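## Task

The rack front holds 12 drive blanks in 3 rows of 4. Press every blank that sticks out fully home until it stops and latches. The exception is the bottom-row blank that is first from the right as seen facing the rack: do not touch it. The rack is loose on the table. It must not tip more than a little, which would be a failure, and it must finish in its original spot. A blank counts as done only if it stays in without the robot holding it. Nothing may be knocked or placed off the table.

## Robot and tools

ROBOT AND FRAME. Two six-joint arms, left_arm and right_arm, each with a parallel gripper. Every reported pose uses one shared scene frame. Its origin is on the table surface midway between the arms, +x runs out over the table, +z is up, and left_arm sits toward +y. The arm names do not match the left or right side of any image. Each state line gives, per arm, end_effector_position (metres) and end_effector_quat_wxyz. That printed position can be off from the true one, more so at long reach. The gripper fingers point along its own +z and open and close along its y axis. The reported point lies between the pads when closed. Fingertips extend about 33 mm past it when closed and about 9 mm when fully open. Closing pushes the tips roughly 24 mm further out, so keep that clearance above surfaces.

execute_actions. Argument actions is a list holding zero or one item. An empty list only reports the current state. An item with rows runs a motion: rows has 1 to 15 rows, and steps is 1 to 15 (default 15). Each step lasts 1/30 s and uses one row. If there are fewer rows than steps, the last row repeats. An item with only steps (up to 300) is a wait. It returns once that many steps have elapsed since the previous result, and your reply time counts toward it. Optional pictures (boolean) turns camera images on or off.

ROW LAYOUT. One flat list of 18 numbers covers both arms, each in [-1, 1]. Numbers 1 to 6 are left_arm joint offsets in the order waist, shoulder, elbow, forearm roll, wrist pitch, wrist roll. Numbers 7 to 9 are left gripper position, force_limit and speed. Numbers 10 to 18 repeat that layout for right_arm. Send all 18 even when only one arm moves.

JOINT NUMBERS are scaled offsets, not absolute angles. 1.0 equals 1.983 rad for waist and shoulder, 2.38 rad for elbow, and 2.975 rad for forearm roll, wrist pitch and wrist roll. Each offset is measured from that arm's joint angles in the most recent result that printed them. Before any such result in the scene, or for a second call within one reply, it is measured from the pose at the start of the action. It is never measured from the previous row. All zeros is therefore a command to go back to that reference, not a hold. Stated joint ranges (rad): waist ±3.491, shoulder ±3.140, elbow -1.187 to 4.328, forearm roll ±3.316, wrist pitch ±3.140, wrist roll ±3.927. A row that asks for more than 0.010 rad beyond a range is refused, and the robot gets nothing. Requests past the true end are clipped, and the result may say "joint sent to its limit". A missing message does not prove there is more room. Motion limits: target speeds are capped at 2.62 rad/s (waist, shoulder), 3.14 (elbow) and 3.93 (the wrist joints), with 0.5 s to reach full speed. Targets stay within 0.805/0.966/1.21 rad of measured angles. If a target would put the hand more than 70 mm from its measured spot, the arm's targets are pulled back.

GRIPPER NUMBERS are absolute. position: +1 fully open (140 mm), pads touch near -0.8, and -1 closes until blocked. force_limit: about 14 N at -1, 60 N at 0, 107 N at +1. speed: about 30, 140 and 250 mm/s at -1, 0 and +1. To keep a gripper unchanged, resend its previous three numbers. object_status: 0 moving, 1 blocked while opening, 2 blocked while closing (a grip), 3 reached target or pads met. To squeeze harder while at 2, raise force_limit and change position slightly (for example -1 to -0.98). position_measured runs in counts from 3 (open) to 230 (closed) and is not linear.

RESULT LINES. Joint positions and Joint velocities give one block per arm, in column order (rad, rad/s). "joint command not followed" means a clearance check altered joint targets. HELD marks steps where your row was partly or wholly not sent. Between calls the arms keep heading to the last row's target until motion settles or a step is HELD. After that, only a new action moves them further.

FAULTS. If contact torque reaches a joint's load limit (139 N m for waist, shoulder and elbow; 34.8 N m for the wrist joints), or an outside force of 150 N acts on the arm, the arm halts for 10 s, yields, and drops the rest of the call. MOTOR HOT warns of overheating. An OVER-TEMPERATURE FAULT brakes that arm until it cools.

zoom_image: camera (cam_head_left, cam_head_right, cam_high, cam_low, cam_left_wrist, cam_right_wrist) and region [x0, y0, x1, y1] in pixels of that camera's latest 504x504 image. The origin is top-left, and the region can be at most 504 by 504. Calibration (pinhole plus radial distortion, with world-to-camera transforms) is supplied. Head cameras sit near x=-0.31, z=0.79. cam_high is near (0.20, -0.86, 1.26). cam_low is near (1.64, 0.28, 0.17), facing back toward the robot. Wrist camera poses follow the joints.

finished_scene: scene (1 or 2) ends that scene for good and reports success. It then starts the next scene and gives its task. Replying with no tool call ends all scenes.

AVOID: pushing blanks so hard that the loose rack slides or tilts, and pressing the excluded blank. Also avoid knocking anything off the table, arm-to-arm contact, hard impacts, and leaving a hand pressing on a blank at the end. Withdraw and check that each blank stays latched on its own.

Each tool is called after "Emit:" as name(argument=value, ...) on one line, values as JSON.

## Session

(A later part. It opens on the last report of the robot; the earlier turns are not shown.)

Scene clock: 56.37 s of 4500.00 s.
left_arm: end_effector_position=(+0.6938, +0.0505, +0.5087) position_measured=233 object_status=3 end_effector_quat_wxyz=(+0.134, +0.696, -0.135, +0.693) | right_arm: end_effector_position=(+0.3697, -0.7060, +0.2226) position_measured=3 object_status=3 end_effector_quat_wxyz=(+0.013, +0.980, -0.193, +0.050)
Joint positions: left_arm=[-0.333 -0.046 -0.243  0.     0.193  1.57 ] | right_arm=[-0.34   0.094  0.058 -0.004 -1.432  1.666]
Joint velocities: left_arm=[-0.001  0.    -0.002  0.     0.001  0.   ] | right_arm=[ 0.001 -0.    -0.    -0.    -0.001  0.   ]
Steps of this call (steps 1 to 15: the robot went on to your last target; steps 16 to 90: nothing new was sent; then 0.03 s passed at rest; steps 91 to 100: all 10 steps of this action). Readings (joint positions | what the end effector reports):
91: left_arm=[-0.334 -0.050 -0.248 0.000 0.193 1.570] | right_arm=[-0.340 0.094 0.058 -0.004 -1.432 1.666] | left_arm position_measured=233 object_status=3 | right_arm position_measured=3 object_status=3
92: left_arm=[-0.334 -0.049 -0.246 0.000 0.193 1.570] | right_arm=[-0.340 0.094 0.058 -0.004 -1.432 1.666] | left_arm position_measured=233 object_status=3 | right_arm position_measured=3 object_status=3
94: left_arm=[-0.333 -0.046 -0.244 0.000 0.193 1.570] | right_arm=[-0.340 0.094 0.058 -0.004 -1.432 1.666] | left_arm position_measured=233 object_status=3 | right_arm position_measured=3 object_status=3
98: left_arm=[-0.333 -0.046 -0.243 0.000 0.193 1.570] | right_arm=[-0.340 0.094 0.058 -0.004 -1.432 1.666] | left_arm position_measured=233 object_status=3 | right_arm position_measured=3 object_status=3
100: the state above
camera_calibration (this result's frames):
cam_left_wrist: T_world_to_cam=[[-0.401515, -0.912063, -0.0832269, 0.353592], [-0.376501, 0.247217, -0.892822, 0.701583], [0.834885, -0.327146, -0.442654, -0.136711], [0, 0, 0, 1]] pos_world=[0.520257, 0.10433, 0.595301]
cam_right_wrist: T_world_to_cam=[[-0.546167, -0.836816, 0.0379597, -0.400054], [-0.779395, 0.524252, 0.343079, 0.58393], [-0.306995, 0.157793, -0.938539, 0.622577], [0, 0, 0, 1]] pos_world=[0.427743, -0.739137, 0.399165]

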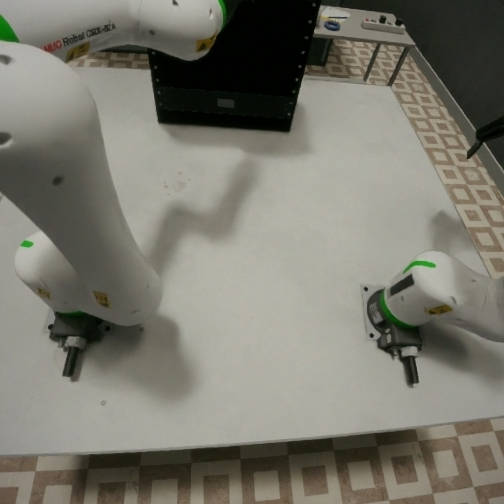

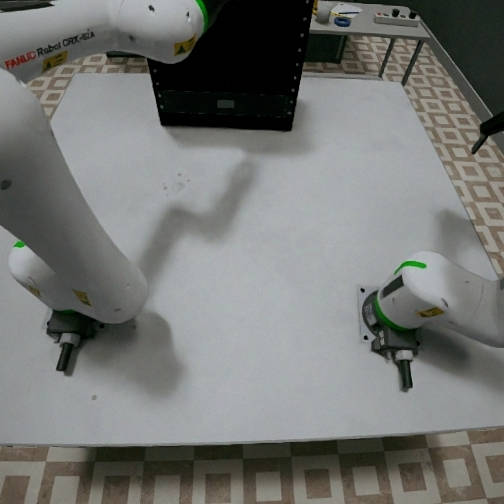

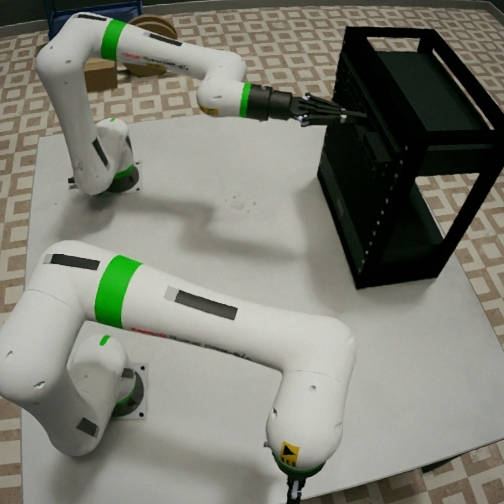

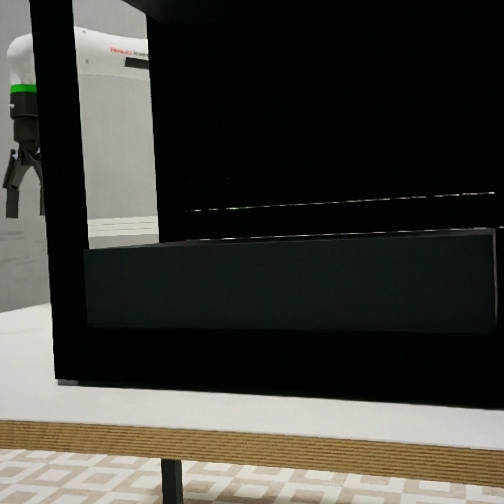

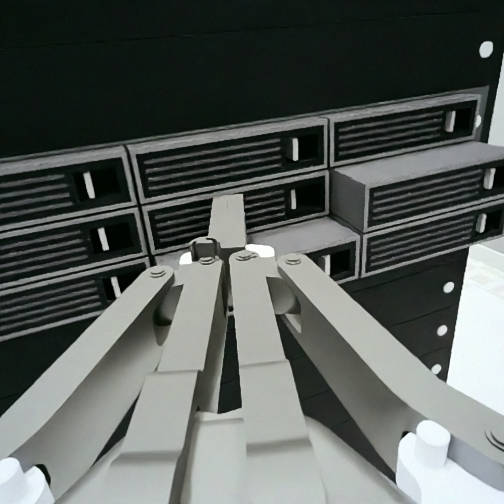

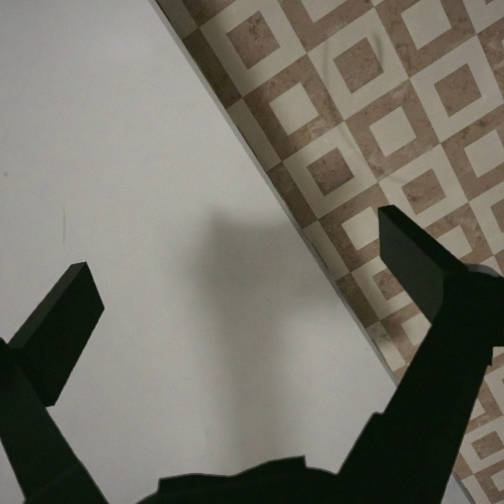

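Emit:
execute_actions(actions=[{"rows":[[0.0004,0.0016,0.0014,0,0,0,-1,0,0,0,0,0,0,0,0,1,0,0]],"steps":10}])

Emit:
zoom_image(camera="cam_left_wrist", region=[100, 100, 380, 280])

Scene clock: 63.10 s of 4500.00 s.
left_arm: end_effector_position=(+0.6953, +0.0504, +0.5087) position_measured=233 object_status=3 end_effector_quat_wxyz=(+0.134, +0.696, -0.135, +0.693) | right_arm: end_effector_position=(+0.3697, -0.7060, +0.2226) position_measured=3 object_status=3 end_effector_quat_wxyz=(+0.013, +0.980, -0.193, +0.050)
Joint positions: left_arm=[-0.332 -0.042 -0.24   0.     0.193  1.57 ] | right_arm=[-0.34   0.094  0.058 -0.004 -1.432  1.666]
Joint velocities: left_arm=[ 0.001 -0.001  0.     0.     0.     0.   ] | right_arm=[ 0.     0.     0.    -0.001 -0.     0.   ]
Steps of this call (steps 1 to 15: the robot went on to your last target; steps 16 to 90: nothing new was sent; then 3.40 s passed at rest; steps 91 to 100: all 10 steps of this action). Readings (joint positions | what the end effector reports):
91: left_arm=[-0.333 -0.046 -0.243 0.000 0.193 1.570] | right_arm=[-0.340 0.094 0.058 -0.004 -1.432 1.666] | left_arm position_measured=233 object_status=3 | right_arm position_measured=3 object_status=3
92: left_arm=[-0.333 -0.045 -0.242 0.000 0.193 1.570] | right_arm=[-0.340 0.094 0.058 -0.004 -1.432 1.666] | left_arm position_measured=233 object_status=3 | right_arm position_measured=3 object_status=3
94: left_arm=[-0.333 -0.043 -0.240 0.000 0.193 1.570] | right_arm=[-0.340 0.094 0.058 -0.004 -1.432 1.666] | left_arm position_measured=233 object_status=3 | right_arm position_measured=3 object_status=3
98: left_arm=[-0.333 -0.042 -0.240 0.000 0.193 1.570] | right_arm=[-0.340 0.094 0.058 -0.004 -1.432 1.666] | left_arm position_measured=233 object_status=3 | right_arm position_measured=3 object_status=3
100: the state above
camera_calibration (this result's frames):
cam_left_wrist: T_world_to_cam=[[-0.400907, -0.912322, -0.083319, 0.353792], [-0.376659, 0.247054, -0.8928, 0.702331], [0.835106, -0.326547, -0.44268, -0.138121], [0, 0, 0, 1]] pos_world=[0.521722, 0.104156, 0.595376]
cam_right_wrist: T_world_to_cam=[[-0.546167, -0.836816, 0.0379597, -0.400054], [-0.779395, 0.524252, 0.343079, 0.58393], [-0.306995, 0.157793, -0.938539, 0.622577], [0, 0, 0, 1]] pos_world=[0.427743, -0.739137, 0.399165]

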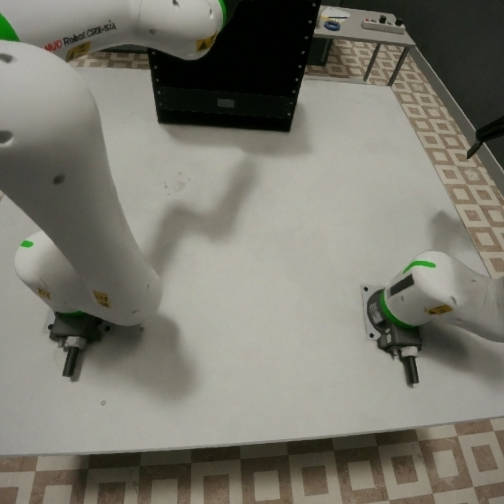

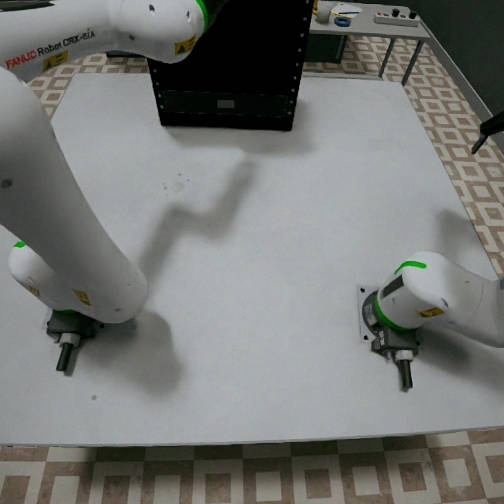

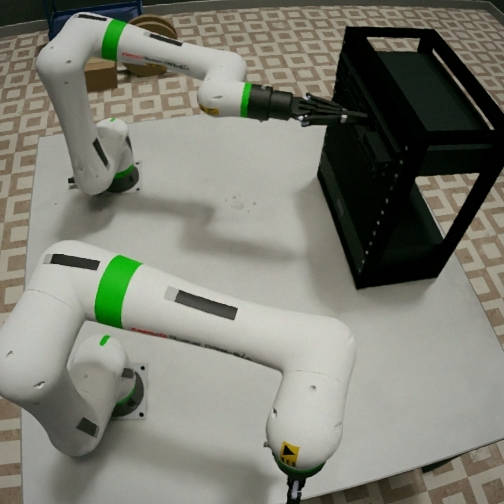

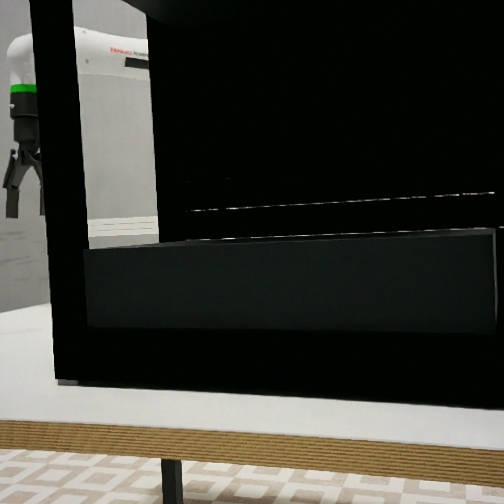

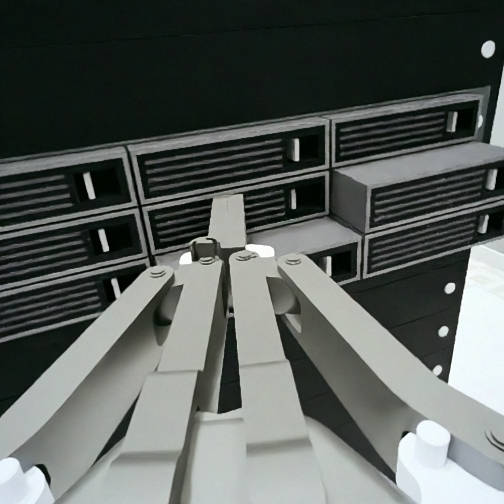

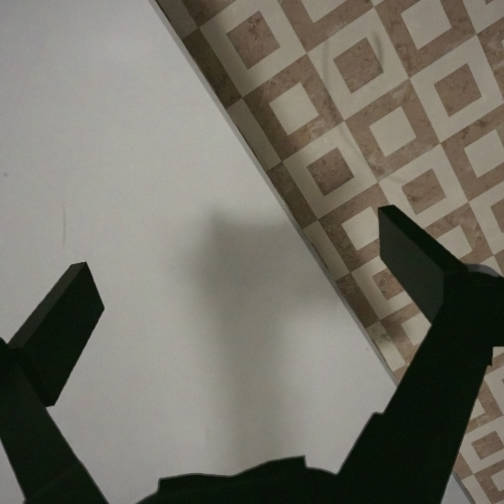

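Region (100, 100, 380, 280) of cam_left_wrist's 504x504 image, scaled by 1.800, with more detail than that image has; it fills the top 324 rows of this view, and the rest is white.

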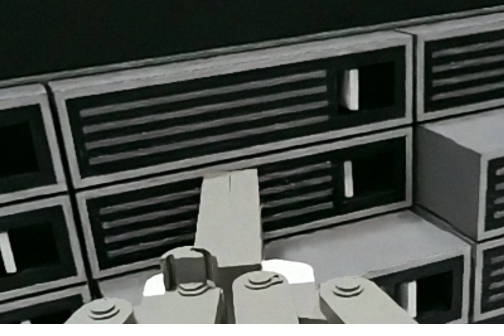

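Nearly flush; once more.

Emit:
execute_actions(actions=[{"rows":[[0.0005,0.0016,0.0014,0,0,0,-1,0,0,0,0,0,0,0,0,1,0,0]],"steps":10}])

Emit:
zoom_image(camera="cam_left_wrist", region=[100, 100, 380, 280])

Scene clock: 66.90 s of 4500.00 s.
left_arm: end_effector_position=(+0.6968, +0.0505, +0.5091) position_measured=233 object_status=3 end_effector_quat_wxyz=(+0.134, +0.696, -0.134, +0.693) | right_arm: end_effector_position=(+0.3697, -0.7060, +0.2226) position_measured=3 object_status=3 end_effector_quat_wxyz=(+0.013, +0.980, -0.193, +0.050)
Joint positions: left_arm=[-0.332 -0.039 -0.237  0.     0.193  1.57 ] | right_arm=[-0.34   0.094  0.058 -0.004 -1.432  1.666]
Joint velocities: left_arm=[ 0.001  0.002  0.    -0.     0.001 -0.   ] | right_arm=[-0.    -0.     0.     0.001  0.001  0.   ]
Steps of this call (steps 1 to 15: the robot went on to your last target; steps 16 to 90: nothing new was sent; then 0.47 s passed at rest; steps 91 to 100: all 10 steps of this action). Readings (joint positions | what the end effector reports):
91: left_arm=[-0.332 -0.043 -0.240 0.000 0.193 1.570] | right_arm=[-0.340 0.094 0.058 -0.004 -1.432 1.666] | left_arm position_measured=233 object_status=3 | right_arm position_measured=3 object_status=3
92: left_arm=[-0.332 -0.042 -0.239 0.000 0.193 1.570] | right_arm=[-0.340 0.094 0.058 -0.004 -1.432 1.666] | left_arm position_measured=233 object_status=3 | right_arm position_measured=3 object_status=3
94: left_arm=[-0.332 -0.040 -0.237 0.000 0.193 1.570] | right_arm=[-0.340 0.094 0.058 -0.004 -1.432 1.666] | left_arm position_measured=233 object_status=3 | right_arm position_measured=3 object_status=3
98: left_arm=[-0.332 -0.040 -0.237 0.000 0.193 1.570] | right_arm=[-0.340 0.094 0.058 -0.004 -1.432 1.666] | left_arm position_measured=233 object_status=3 | right_arm position_measured=3 object_status=3
100: the state above
camera_calibration (this result's frames):
cam_left_wrist: T_world_to_cam=[[-0.400132, -0.912655, -0.0833999, 0.354001], [-0.376466, 0.246656, -0.892992, 0.703164], [0.835564, -0.325917, -0.442279, -0.13975], [0, 0, 0, 1]] pos_world=[0.523135, 0.104095, 0.595635]
cam_right_wrist: T_world_to_cam=[[-0.546167, -0.836816, 0.0379597, -0.400054], [-0.779395, 0.524253, 0.343079, 0.58393], [-0.306994, 0.157793, -0.938539, 0.622577], [0, 0, 0, 1]] pos_world=[0.427743, -0.739137, 0.399165]

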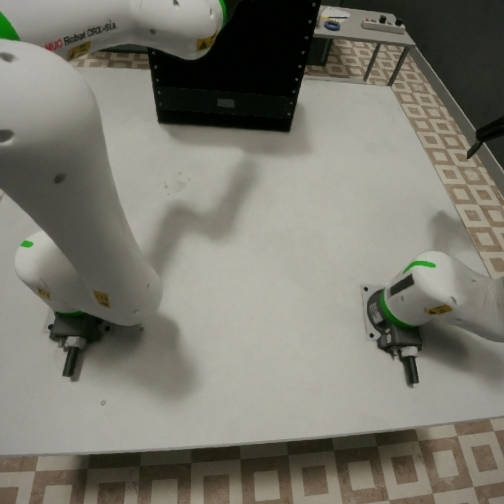

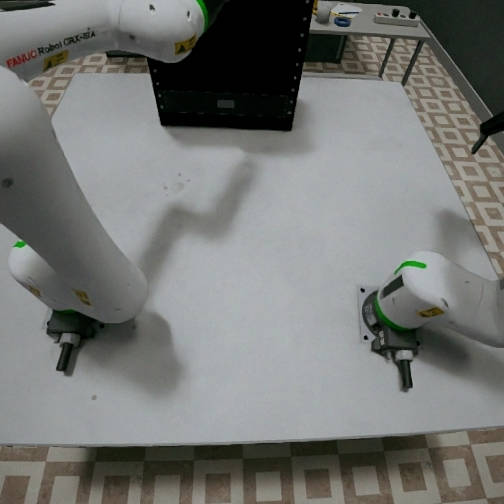

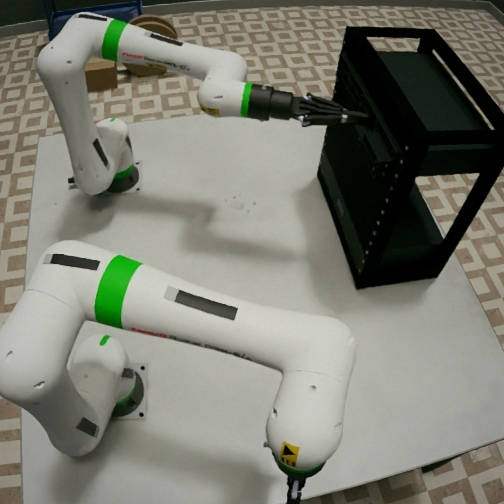

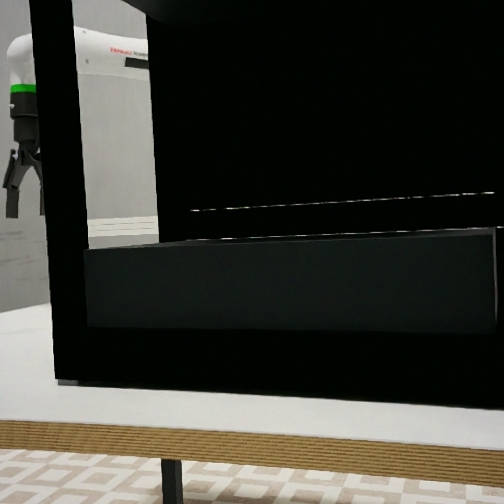

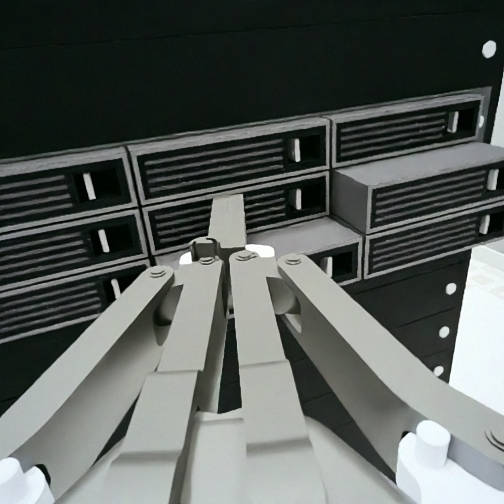

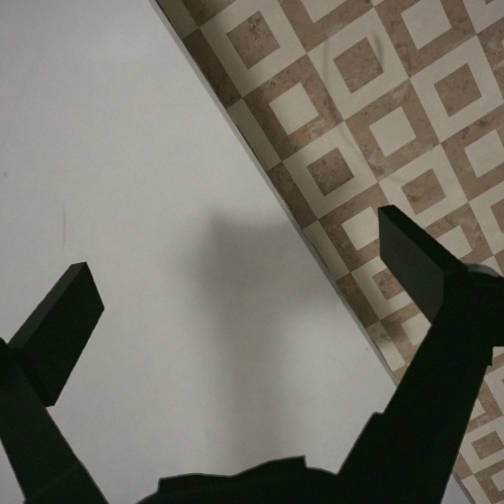

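Region (100, 100, 380, 280) of cam_left_wrist's 504x504 image, scaled by 1.800, with more detail than that image has; it fills the top 324 rows of this view, and the rest is white.

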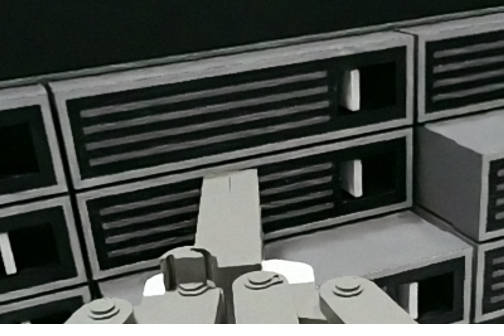

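Emit:
execute_actions(actions=[{"rows":[[-0.0105,-0.047,-0.0365,0,0,0,-1,0,0,0,0,0,0,0,0,1,0,0]],"steps":12}], pictures=false)

Emit:
execute_actions(actions=[{"rows":[[0,0,-0.028,0,0.022,0,-1,0,0,0,0,0,0,0,0,1,0,0]],"steps":11}], pictures=false)

Emit:
execute_actions(actions=[{"rows":[[0.002,0.015,0.0115,0,0,0,-1,0,0,0,0,0,0,0,0,1,0,0]],"steps":8}], pictures=false)

Emit:
execute_actions(actions=[{"rows":[[0.007,0.032,0.0255,0,0,0,-1,0,0,0,0,0,0,0,0,1,0,0]]}])

Scene clock: 74.03 s of 4500.00 s.
left_arm: end_effector_position=(+0.6538, +0.0516, +0.5106) position_measured=233 object_status=3 end_effector_quat_wxyz=(+0.141, +0.692, -0.141, +0.694) | right_arm: end_effector_position=(+0.3697, -0.7060, +0.2226) position_measured=3 object_status=3 end_effector_quat_wxyz=(+0.013, +0.980, -0.193, +0.050)
Joint positions: left_arm=[-0.352 -0.133 -0.324  0.     0.193  1.57 ] | right_arm=[-0.34   0.094  0.058 -0.004 -1.432  1.666]
Joint velocities: left_arm=[-0.001  0.    -0.001 -0.001 -0.     0.   ] | right_arm=[ 0.001 -0.001  0.    -0.001  0.002  0.   ]
Steps of this call (steps 1 to 15: the robot went on to your last target; steps 16 to 90: nothing new was sent; then 3.73 s passed at rest; steps 91 to 102: all 12 steps of this action). Readings (joint positions | what the end effector reports):
91: left_arm=[-0.331 -0.039 -0.237 0.000 0.193 1.570] | right_arm=[-0.340 0.094 0.058 -0.004 -1.432 1.666] | left_arm position_measured=233 object_status=3 | right_arm position_measured=3 object_status=3
92: left_arm=[-0.332 -0.041 -0.239 0.000 0.193 1.570] | right_arm=[-0.340 0.094 0.058 -0.004 -1.432 1.666] | left_arm position_measured=233 object_status=3 | right_arm position_measured=3 object_status=3
94: left_arm=[-0.336 -0.061 -0.258 0.001 0.193 1.570] | right_arm=[-0.340 0.094 0.058 -0.004 -1.432 1.666] | left_arm position_measured=233 object_status=3 | right_arm position_measured=3 object_status=3
98: left_arm=[-0.351 -0.128 -0.319 0.000 0.193 1.570] | right_arm=[-0.340 0.094 0.058 -0.004 -1.432 1.666] | left_arm position_measured=233 object_status=3 | right_arm position_measured=3 object_status=3
102: the state above

Scene clock: 74.40 s of 4500.00 s.
left_arm: end_effector_position=(+0.6480, +0.0541, +0.4823) position_measured=233 object_status=3 end_effector_quat_wxyz=(+0.141, +0.692, -0.141, +0.693) | right_arm: end_effector_position=(+0.3697, -0.7060, +0.2226) position_measured=3 object_status=3 end_effector_quat_wxyz=(+0.013, +0.980, -0.193, +0.050)
Joint positions: left_arm=[-0.352 -0.132 -0.39   0.     0.259  1.57 ] | right_arm=[-0.34   0.094  0.058 -0.004 -1.432  1.666]
Joint velocities: left_arm=[-0.002  0.    -0.002 -0.     0.001  0.   ] | right_arm=[-0.     0.     0.     0.001  0.     0.   ]
Steps of this call (steps 1 to 11: all 11 steps of this action). Readings (joint positions | what the end effector reports):
1: left_arm=[-0.352 -0.133 -0.324 0.000 0.193 1.570] | right_arm=[-0.340 0.094 0.058 -0.004 -1.432 1.666] | left_arm position_measured=233 object_status=3 | right_arm position_measured=3 object_status=3
2: left_arm=[-0.352 -0.133 -0.326 0.000 0.196 1.570] | right_arm=[-0.340 0.094 0.058 -0.004 -1.432 1.666] | left_arm position_measured=233 object_status=3 | right_arm position_measured=3 object_status=3
4: left_arm=[-0.352 -0.133 -0.351 0.000 0.221 1.570] | right_arm=[-0.340 0.094 0.058 -0.004 -1.432 1.666] | left_arm position_measured=233 object_status=3 | right_arm position_measured=3 object_status=3
8: left_arm=[-0.352 -0.132 -0.390 0.000 0.258 1.570] | right_arm=[-0.340 0.094 0.058 -0.004 -1.432 1.666] | left_arm position_measured=233 object_status=3 | right_arm position_measured=3 object_status=3
11: the state above

Scene clock: 74.67 s of 4500.00 s.
left_arm: end_effector_position=(+0.6604, +0.0519, +0.4818) position_measured=233 object_status=3 end_effector_quat_wxyz=(+0.140, +0.694, -0.140, +0.693) | right_arm: end_effector_position=(+0.3697, -0.7060, +0.2226) position_measured=3 object_status=3 end_effector_quat_wxyz=(+0.013, +0.980, -0.193, +0.050)
Joint positions: left_arm=[-0.348 -0.103 -0.363  0.     0.259  1.57 ] | right_arm=[-0.34   0.094  0.058 -0.004 -1.432  1.666]
Joint velocities: left_arm=[-0.    -0.     0.001  0.    -0.001 -0.   ] | right_arm=[-0.  0. -0. -0. -0. -0.]
Steps of this call (steps 1 to 8: all 8 steps of this action). Readings (joint positions | what the end effector reports):
1: left_arm=[-0.352 -0.132 -0.390 0.000 0.259 1.570] | right_arm=[-0.340 0.094 0.058 -0.004 -1.432 1.666] | left_arm position_measured=233 object_status=3 | right_arm position_measured=3 object_status=3
2: left_arm=[-0.352 -0.131 -0.389 0.000 0.259 1.570] | right_arm=[-0.340 0.094 0.058 -0.004 -1.432 1.666] | left_arm position_measured=233 object_status=3 | right_arm position_measured=3 object_status=3
4: left_arm=[-0.350 -0.113 -0.373 0.000 0.259 1.570] | right_arm=[-0.340 0.094 0.058 -0.004 -1.432 1.666] | left_arm position_measured=233 object_status=3 | right_arm position_measured=3 object_status=3
8: the state above

Scene clock: 75.17 s of 4500.00 s.
left_arm: end_effector_position=(+0.6897, +0.0510, +0.4816) position_measured=233 object_status=3 end_effector_quat_wxyz=(+0.135, +0.695, -0.135, +0.693) | right_arm: end_effector_position=(+0.3697, -0.7060, +0.2226) position_measured=3 object_status=3 end_effector_quat_wxyz=(+0.013, +0.980, -0.193, +0.050)
Joint positions: left_arm=[-0.335 -0.039 -0.302  0.     0.259  1.57 ] | right_arm=[-0.34   0.094  0.058 -0.004 -1.432  1.666]
Joint velocities: left_arm=[ 0.002  0.    -0.001 -0.    -0.    -0.   ] | right_arm=[-0.    -0.     0.    -0.001  0.001  0.   ]
Steps of this call (steps 1 to 15: all 15 steps of this action). Readings (joint positions | what the end effector reports):
1: left_arm=[-0.348 -0.103 -0.363 0.000 0.259 1.570] | right_arm=[-0.340 0.094 0.058 -0.004 -1.432 1.666] | left_arm position_measured=233 object_status=3 | right_arm position_measured=3 object_status=3
2: left_arm=[-0.348 -0.101 -0.361 0.000 0.259 1.570] | right_arm=[-0.340 0.094 0.058 -0.004 -1.432 1.666] | left_arm position_measured=233 object_status=3 | right_arm position_measured=3 object_status=3
4: left_arm=[-0.344 -0.080 -0.341 0.000 0.259 1.570] | right_arm=[-0.340 0.094 0.058 -0.004 -1.432 1.666] | left_arm position_measured=233 object_status=3 | right_arm position_measured=3 object_status=3
8: left_arm=[-0.335 -0.040 -0.302 0.000 0.259 1.570] | right_arm=[-0.340 0.094 0.058 -0.004 -1.432 1.666] | left_arm position_measured=233 object_status=3 | right_arm position_measured=3 object_status=3
15: the state above
camera_calibration (this result's frames):
cam_left_wrist: T_world_to_cam=[[-0.40282, -0.911473, -0.0833871, 0.35107], [-0.375916, 0.247822, -0.892901, 0.675351], [0.83452, -0.328331, -0.442465, -0.144885], [0, 0, 0, 1]] pos_world=[0.516202, 0.105054, 0.56819]

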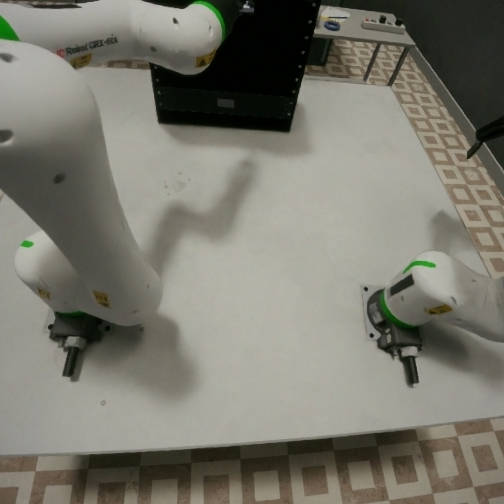

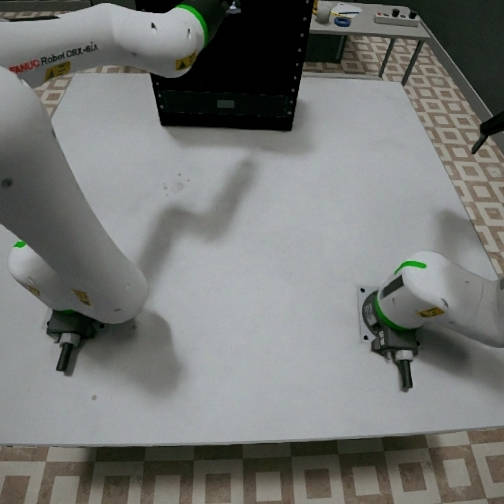

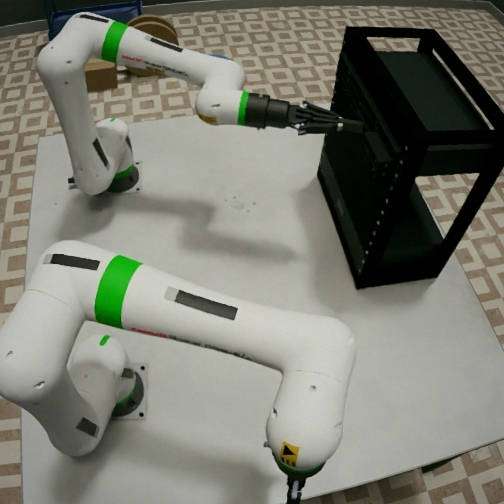

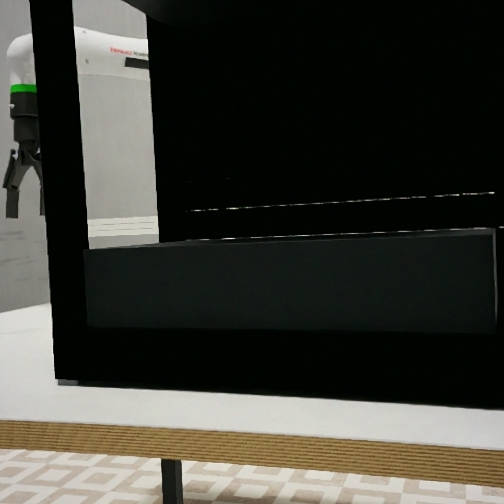

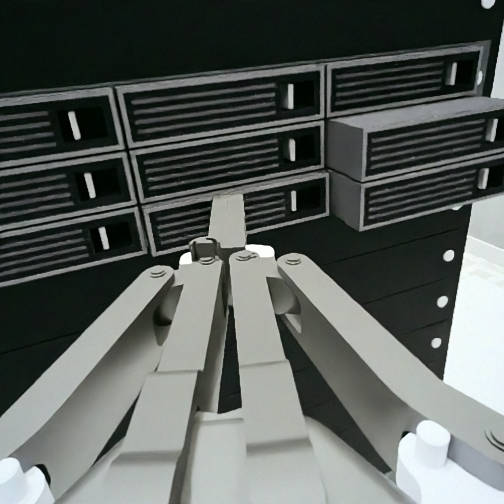

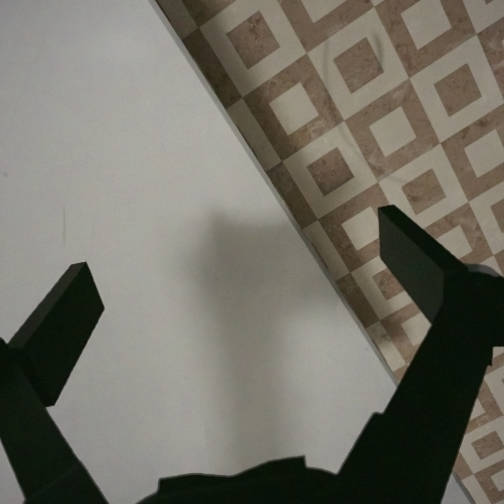

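Emit:
execute_actions(actions=[{"rows":[[0.0012,0.0045,0.003,0,0,0,-1,0,0,0,0,0,0,0,0,1,0,0]],"steps":8}], pictures=false)

Emit:
execute_actions(actions=[{"rows":[[0.0009,0.0032,0.0027,0,0,0,-1,0,0,0,0,0,0,0,0,1,0,0]],"steps":10}])

Scene clock: 78.87 s of 4500.00 s.
left_arm: end_effector_position=(+0.6938, +0.0512, +0.4804) position_measured=233 object_status=3 end_effector_quat_wxyz=(+0.134, +0.696, -0.135, +0.692) | right_arm: end_effector_position=(+0.3697, -0.7060, +0.2226) position_measured=3 object_status=3 end_effector_quat_wxyz=(+0.013, +0.980, -0.193, +0.050)
Joint positions: left_arm=[-0.332 -0.031 -0.295  0.     0.259  1.57 ] | right_arm=[-0.34   0.094  0.058 -0.004 -1.432  1.666]
Joint velocities: left_arm=[-0.     0.     0.001  0.001 -0.002  0.   ] | right_arm=[-0.     0.    -0.    -0.001 -0.001  0.   ]
Steps of this call (steps 1 to 15: the robot went on to your last target; steps 16 to 90: nothing new was sent; then 0.43 s passed at rest; steps 91 to 98: all 8 steps of this action). Readings (joint positions | what the end effector reports):
91: left_arm=[-0.335 -0.039 -0.302 0.000 0.259 1.570] | right_arm=[-0.340 0.094 0.058 -0.004 -1.432 1.666] | left_arm position_measured=233 object_status=3 | right_arm position_measured=3 object_status=3
92: left_arm=[-0.334 -0.037 -0.300 0.000 0.259 1.570] | right_arm=[-0.340 0.094 0.058 -0.004 -1.432 1.666] | left_arm position_measured=233 object_status=3 | right_arm position_measured=3 object_status=3
94: left_arm=[-0.332 -0.031 -0.296 0.000 0.259 1.570] | right_arm=[-0.340 0.094 0.058 -0.004 -1.432 1.666] | left_arm position_measured=233 object_status=3 | right_arm position_measured=3 object_status=3
98: the state above

Scene clock: 79.20 s of 4500.00 s.
left_arm: end_effector_position=(+0.6969, +0.0514, +0.4806) position_measured=233 object_status=3 end_effector_quat_wxyz=(+0.133, +0.696, -0.134, +0.692) | right_arm: end_effector_position=(+0.3697, -0.7060, +0.2226) position_measured=3 object_status=3 end_effector_quat_wxyz=(+0.013, +0.980, -0.193, +0.050)
Joint positions: left_arm=[-0.331 -0.024 -0.289  0.     0.259  1.57 ] | right_arm=[-0.34   0.094  0.058 -0.004 -1.432  1.666]
Joint velocities: left_arm=[-0.001  0.001 -0.     0.    -0.001  0.   ] | right_arm=[-0.     0.     0.    -0.001  0.    -0.   ]
Steps of this call (steps 1 to 10: all 10 steps of this action). Readings (joint positions | what the end effector reports):
1: left_arm=[-0.332 -0.030 -0.295 0.000 0.259 1.570] | right_arm=[-0.340 0.094 0.058 -0.004 -1.432 1.666] | left_arm position_measured=233 object_status=3 | right_arm position_measured=3 object_status=3
2: left_arm=[-0.332 -0.029 -0.293 0.000 0.259 1.570] | right_arm=[-0.340 0.094 0.058 -0.004 -1.432 1.666] | left_arm position_measured=233 object_status=3 | right_arm position_measured=3 object_status=3
4: left_arm=[-0.331 -0.025 -0.289 0.000 0.259 1.570] | right_arm=[-0.340 0.094 0.058 -0.004 -1.432 1.666] | left_arm position_measured=233 object_status=3 | right_arm position_measured=3 object_status=3
8: left_arm=[-0.331 -0.024 -0.289 0.000 0.259 1.570] | right_arm=[-0.340 0.094 0.058 -0.004 -1.432 1.666] | left_arm position_measured=233 object_status=3 | right_arm position_measured=3 object_status=3
10: the state above
camera_calibration (this result's frames):
cam_left_wrist: T_world_to_cam=[[-0.399269, -0.913037, -0.0833534, 0.35184], [-0.378246, 0.246856, -0.892184, 0.678366], [0.835173, -0.324694, -0.443914, -0.151157], [0, 0, 0, 1]] pos_world=[0.52331, 0.104705, 0.567453]
cam_right_wrist: T_world_to_cam=[[-0.546167, -0.836816, 0.0379597, -0.400054], [-0.779395, 0.524252, 0.343079, 0.58393], [-0.306994, 0.157793, -0.938539, 0.622577], [0, 0, 0, 1]] pos_world=[0.427743, -0.739137, 0.399165]

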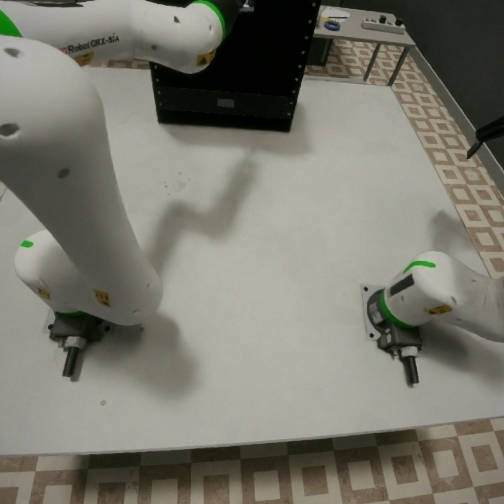

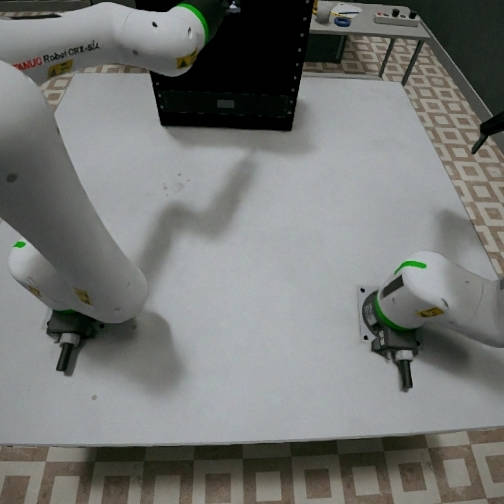

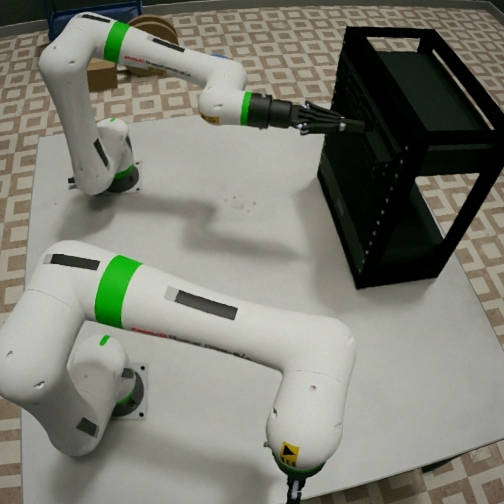

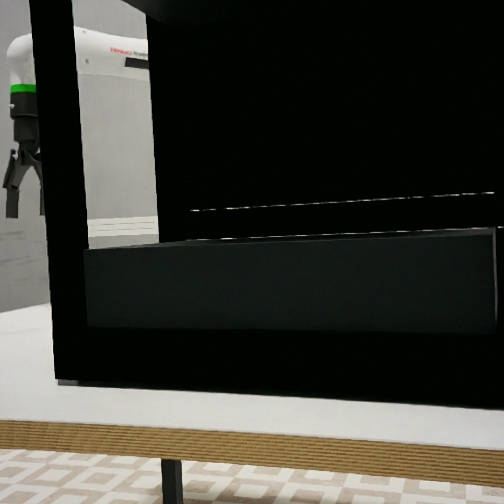

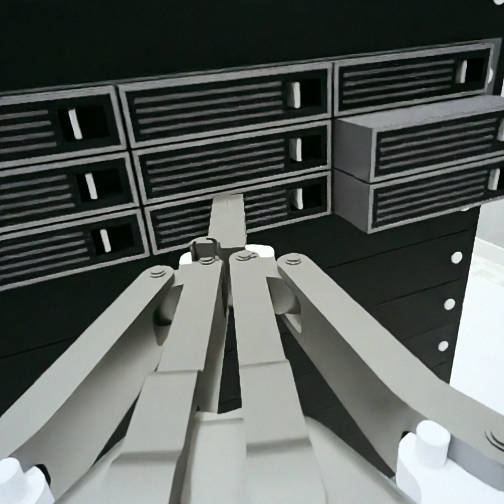

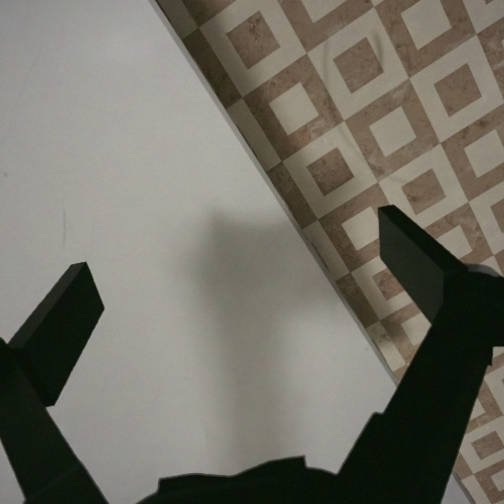

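Emit:
execute_actions(actions=[{"rows":[[-0.014,-0.065,-0.052,0,0,0,-1,0,0,0,0,0,0,0,0,1,0,0]],"steps":12}], pictures=false)

Emit:
execute_actions(actions=[{"rows":[[-0.06,0.078,0.092,0,-0.021,0,-1,0,0,0,0,0,0,0,0,1,0,0]]}], pictures=false)

Emit:
execute_actions(actions=[{"steps":8}])

Scene clock: 87.93 s of 4500.00 s.
left_arm: end_effector_position=(+0.6378, +0.0539, +0.4799) position_measured=233 object_status=3 end_effector_quat_wxyz=(+0.143, +0.693, -0.143, +0.692) | right_arm: end_effector_position=(+0.3697, -0.7060, +0.2226) position_measured=3 object_status=3 end_effector_quat_wxyz=(+0.013, +0.980, -0.193, +0.050)
Joint positions: left_arm=[-0.358 -0.153 -0.412  0.     0.259  1.57 ] | right_arm=[-0.34   0.094  0.058 -0.004 -1.432  1.666]
Joint velocities: left_arm=[ 0.002 -0.    -0.003 -0.     0.     0.   ] | right_arm=[-0.001 -0.    -0.     0.     0.001 -0.   ]
Steps of this call (steps 1 to 15: the robot went on to your last target; steps 16 to 90: nothing new was sent; then 5.33 s passed at rest; steps 91 to 102: all 12 steps of this action). Readings (joint positions | what the end effector reports):
91: left_arm=[-0.330 -0.024 -0.289 0.000 0.259 1.570] | right_arm=[-0.340 0.094 0.058 -0.004 -1.432 1.666] | left_arm position_measured=233 object_status=3 | right_arm position_measured=3 object_status=3
92: left_arm=[-0.331 -0.026 -0.290 0.000 0.259 1.570] | right_arm=[-0.340 0.094 0.058 -0.004 -1.432 1.666] | left_arm position_measured=233 object_status=3 | right_arm position_measured=3 object_status=3
94: left_arm=[-0.335 -0.046 -0.311 0.001 0.259 1.570] | right_arm=[-0.340 0.094 0.058 -0.004 -1.432 1.666] | left_arm position_measured=233 object_status=3 | right_arm position_measured=3 object_status=3
98: left_arm=[-0.354 -0.132 -0.392 0.000 0.259 1.570] | right_arm=[-0.340 0.094 0.058 -0.004 -1.432 1.666] | left_arm position_measured=233 object_status=3 | right_arm position_measured=3 object_status=3
102: the state above

Scene clock: 88.43 s of 4500.00 s.
left_arm: end_effector_position=(+0.6459, -0.0493, +0.5122) position_measured=233 object_status=3 end_effector_quat_wxyz=(+0.184, +0.682, -0.184, +0.683) | right_arm: end_effector_position=(+0.3697, -0.7060, +0.2226) position_measured=3 object_status=3 end_effector_quat_wxyz=(+0.013, +0.980, -0.193, +0.050)
Joint positions: left_arm=[-0.477  0.001 -0.193  0.     0.196  1.57 ] | right_arm=[-0.34   0.094  0.058 -0.004 -1.432  1.666]
Joint velocities: left_arm=[-0.001 -0.     0.002  0.001  0.    -0.   ] | right_arm=[-0.001  0.     0.     0.002  0.001  0.   ]
Steps of this call (steps 1 to 15: all 15 steps of this action). Readings (joint positions | what the end effector reports):
1: left_arm=[-0.358 -0.153 -0.412 0.000 0.259 1.570] | right_arm=[-0.340 0.094 0.058 -0.004 -1.432 1.666] | left_arm position_measured=233 object_status=3 | right_arm position_measured=3 object_status=3
2: left_arm=[-0.360 -0.151 -0.410 0.000 0.258 1.570] | right_arm=[-0.340 0.094 0.058 -0.004 -1.432 1.666] | left_arm position_measured=233 object_status=3 | right_arm position_measured=3 object_status=3
4: left_arm=[-0.373 -0.134 -0.385 0.000 0.251 1.570] | right_arm=[-0.340 0.094 0.058 -0.004 -1.432 1.666] | left_arm position_measured=233 object_status=3 | right_arm position_measured=3 object_status=3
8: left_arm=[-0.434 -0.054 -0.273 0.000 0.219 1.570] | right_arm=[-0.340 0.094 0.058 -0.004 -1.432 1.666] | left_arm position_measured=233 object_status=3 | right_arm position_measured=3 object_status=3
15: the state above

Scene clock: 88.70 s of 4500.00 s.
left_arm: end_effector_position=(+0.6460, -0.0493, +0.5122) position_measured=233 object_status=3 end_effector_quat_wxyz=(+0.184, +0.682, -0.184, +0.683) | right_arm: end_effector_position=(+0.3697, -0.7060, +0.2226) position_measured=3 object_status=3 end_effector_quat_wxyz=(+0.013, +0.980, -0.193, +0.050)
Joint positions: left_arm=[-0.477  0.002 -0.193  0.     0.196  1.57 ] | right_arm=[-0.34   0.094  0.058 -0.004 -1.432  1.666]
Joint velocities: left_arm=[-0.001  0.    -0.    -0.    -0.002  0.   ] | right_arm=[-0.    -0.     0.     0.    -0.001  0.   ]
Steps of this call (steps 1 to 8: the robot went on to your last target). Readings (joint positions | what the end effector reports):
1: left_arm=[-0.477 0.001 -0.193 0.000 0.196 1.570] | right_arm=[-0.340 0.094 0.058 -0.004 -1.432 1.666] | left_arm position_measured=233 object_status=3 | right_arm position_measured=3 object_status=3
2: left_arm=[-0.477 0.001 -0.193 0.000 0.196 1.570] | right_arm=[-0.340 0.094 0.058 -0.004 -1.432 1.666] | left_arm position_measured=233 object_status=3 | right_arm position_measured=3 object_status=3
4: left_arm=[-0.477 0.002 -0.193 0.000 0.196 1.570] | right_arm=[-0.340 0.094 0.058 -0.004 -1.432 1.666] | left_arm position_measured=233 object_status=3 | right_arm position_measured=3 object_status=3
8: the state above
camera_calibration (this result's frames):
cam_left_wrist: T_world_to_cam=[[-0.527862, -0.845206, -0.0835985, 0.328747], [-0.332723, 0.296346, -0.895251, 0.68683], [0.781445, -0.444754, -0.437649, -0.101678], [0, 0, 0, 1]] pos_world=[0.481513, 0.0290976, 0.597869]
cam_right_wrist: T_world_to_cam=[[-0.546167, -0.836816, 0.0379597, -0.400054], [-0.779395, 0.524253, 0.343079, 0.58393], [-0.306994, 0.157793, -0.938539, 0.622577], [0, 0, 0, 1]] pos_world=[0.427743, -0.739137, 0.399165]

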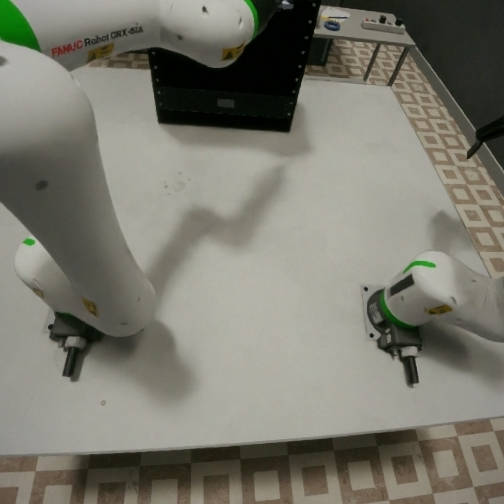

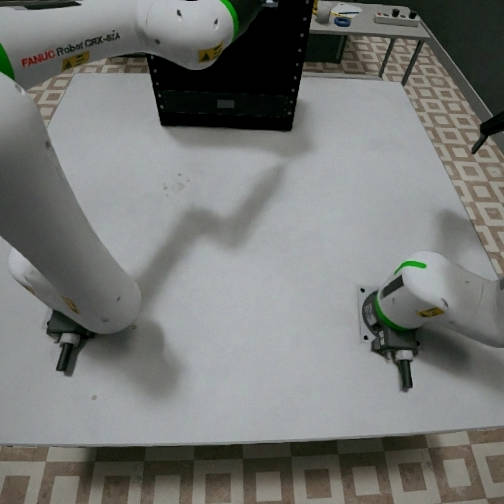

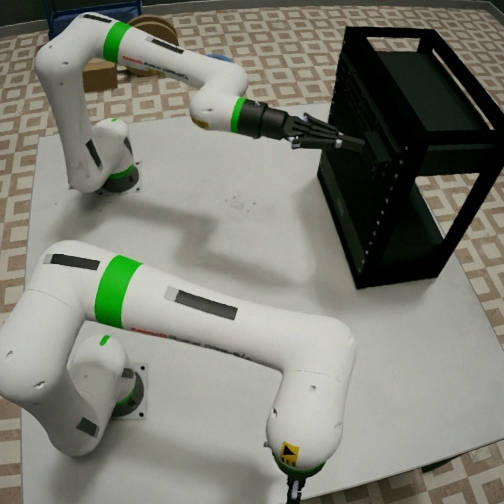

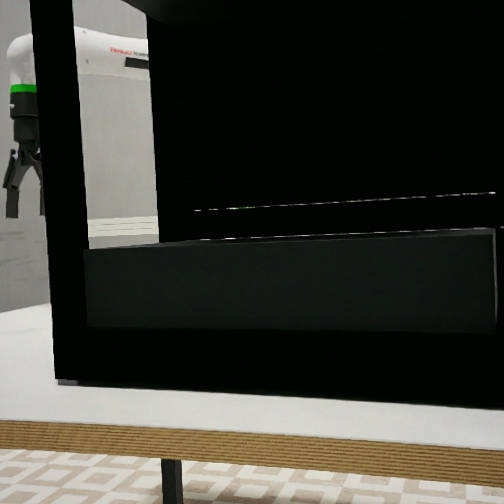

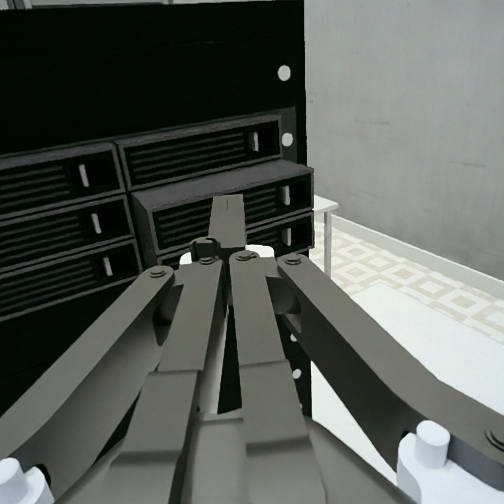

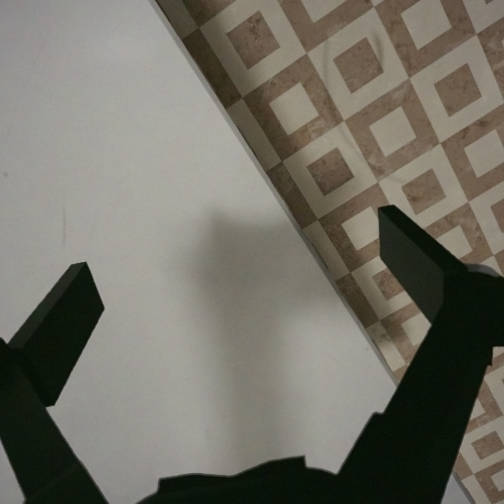

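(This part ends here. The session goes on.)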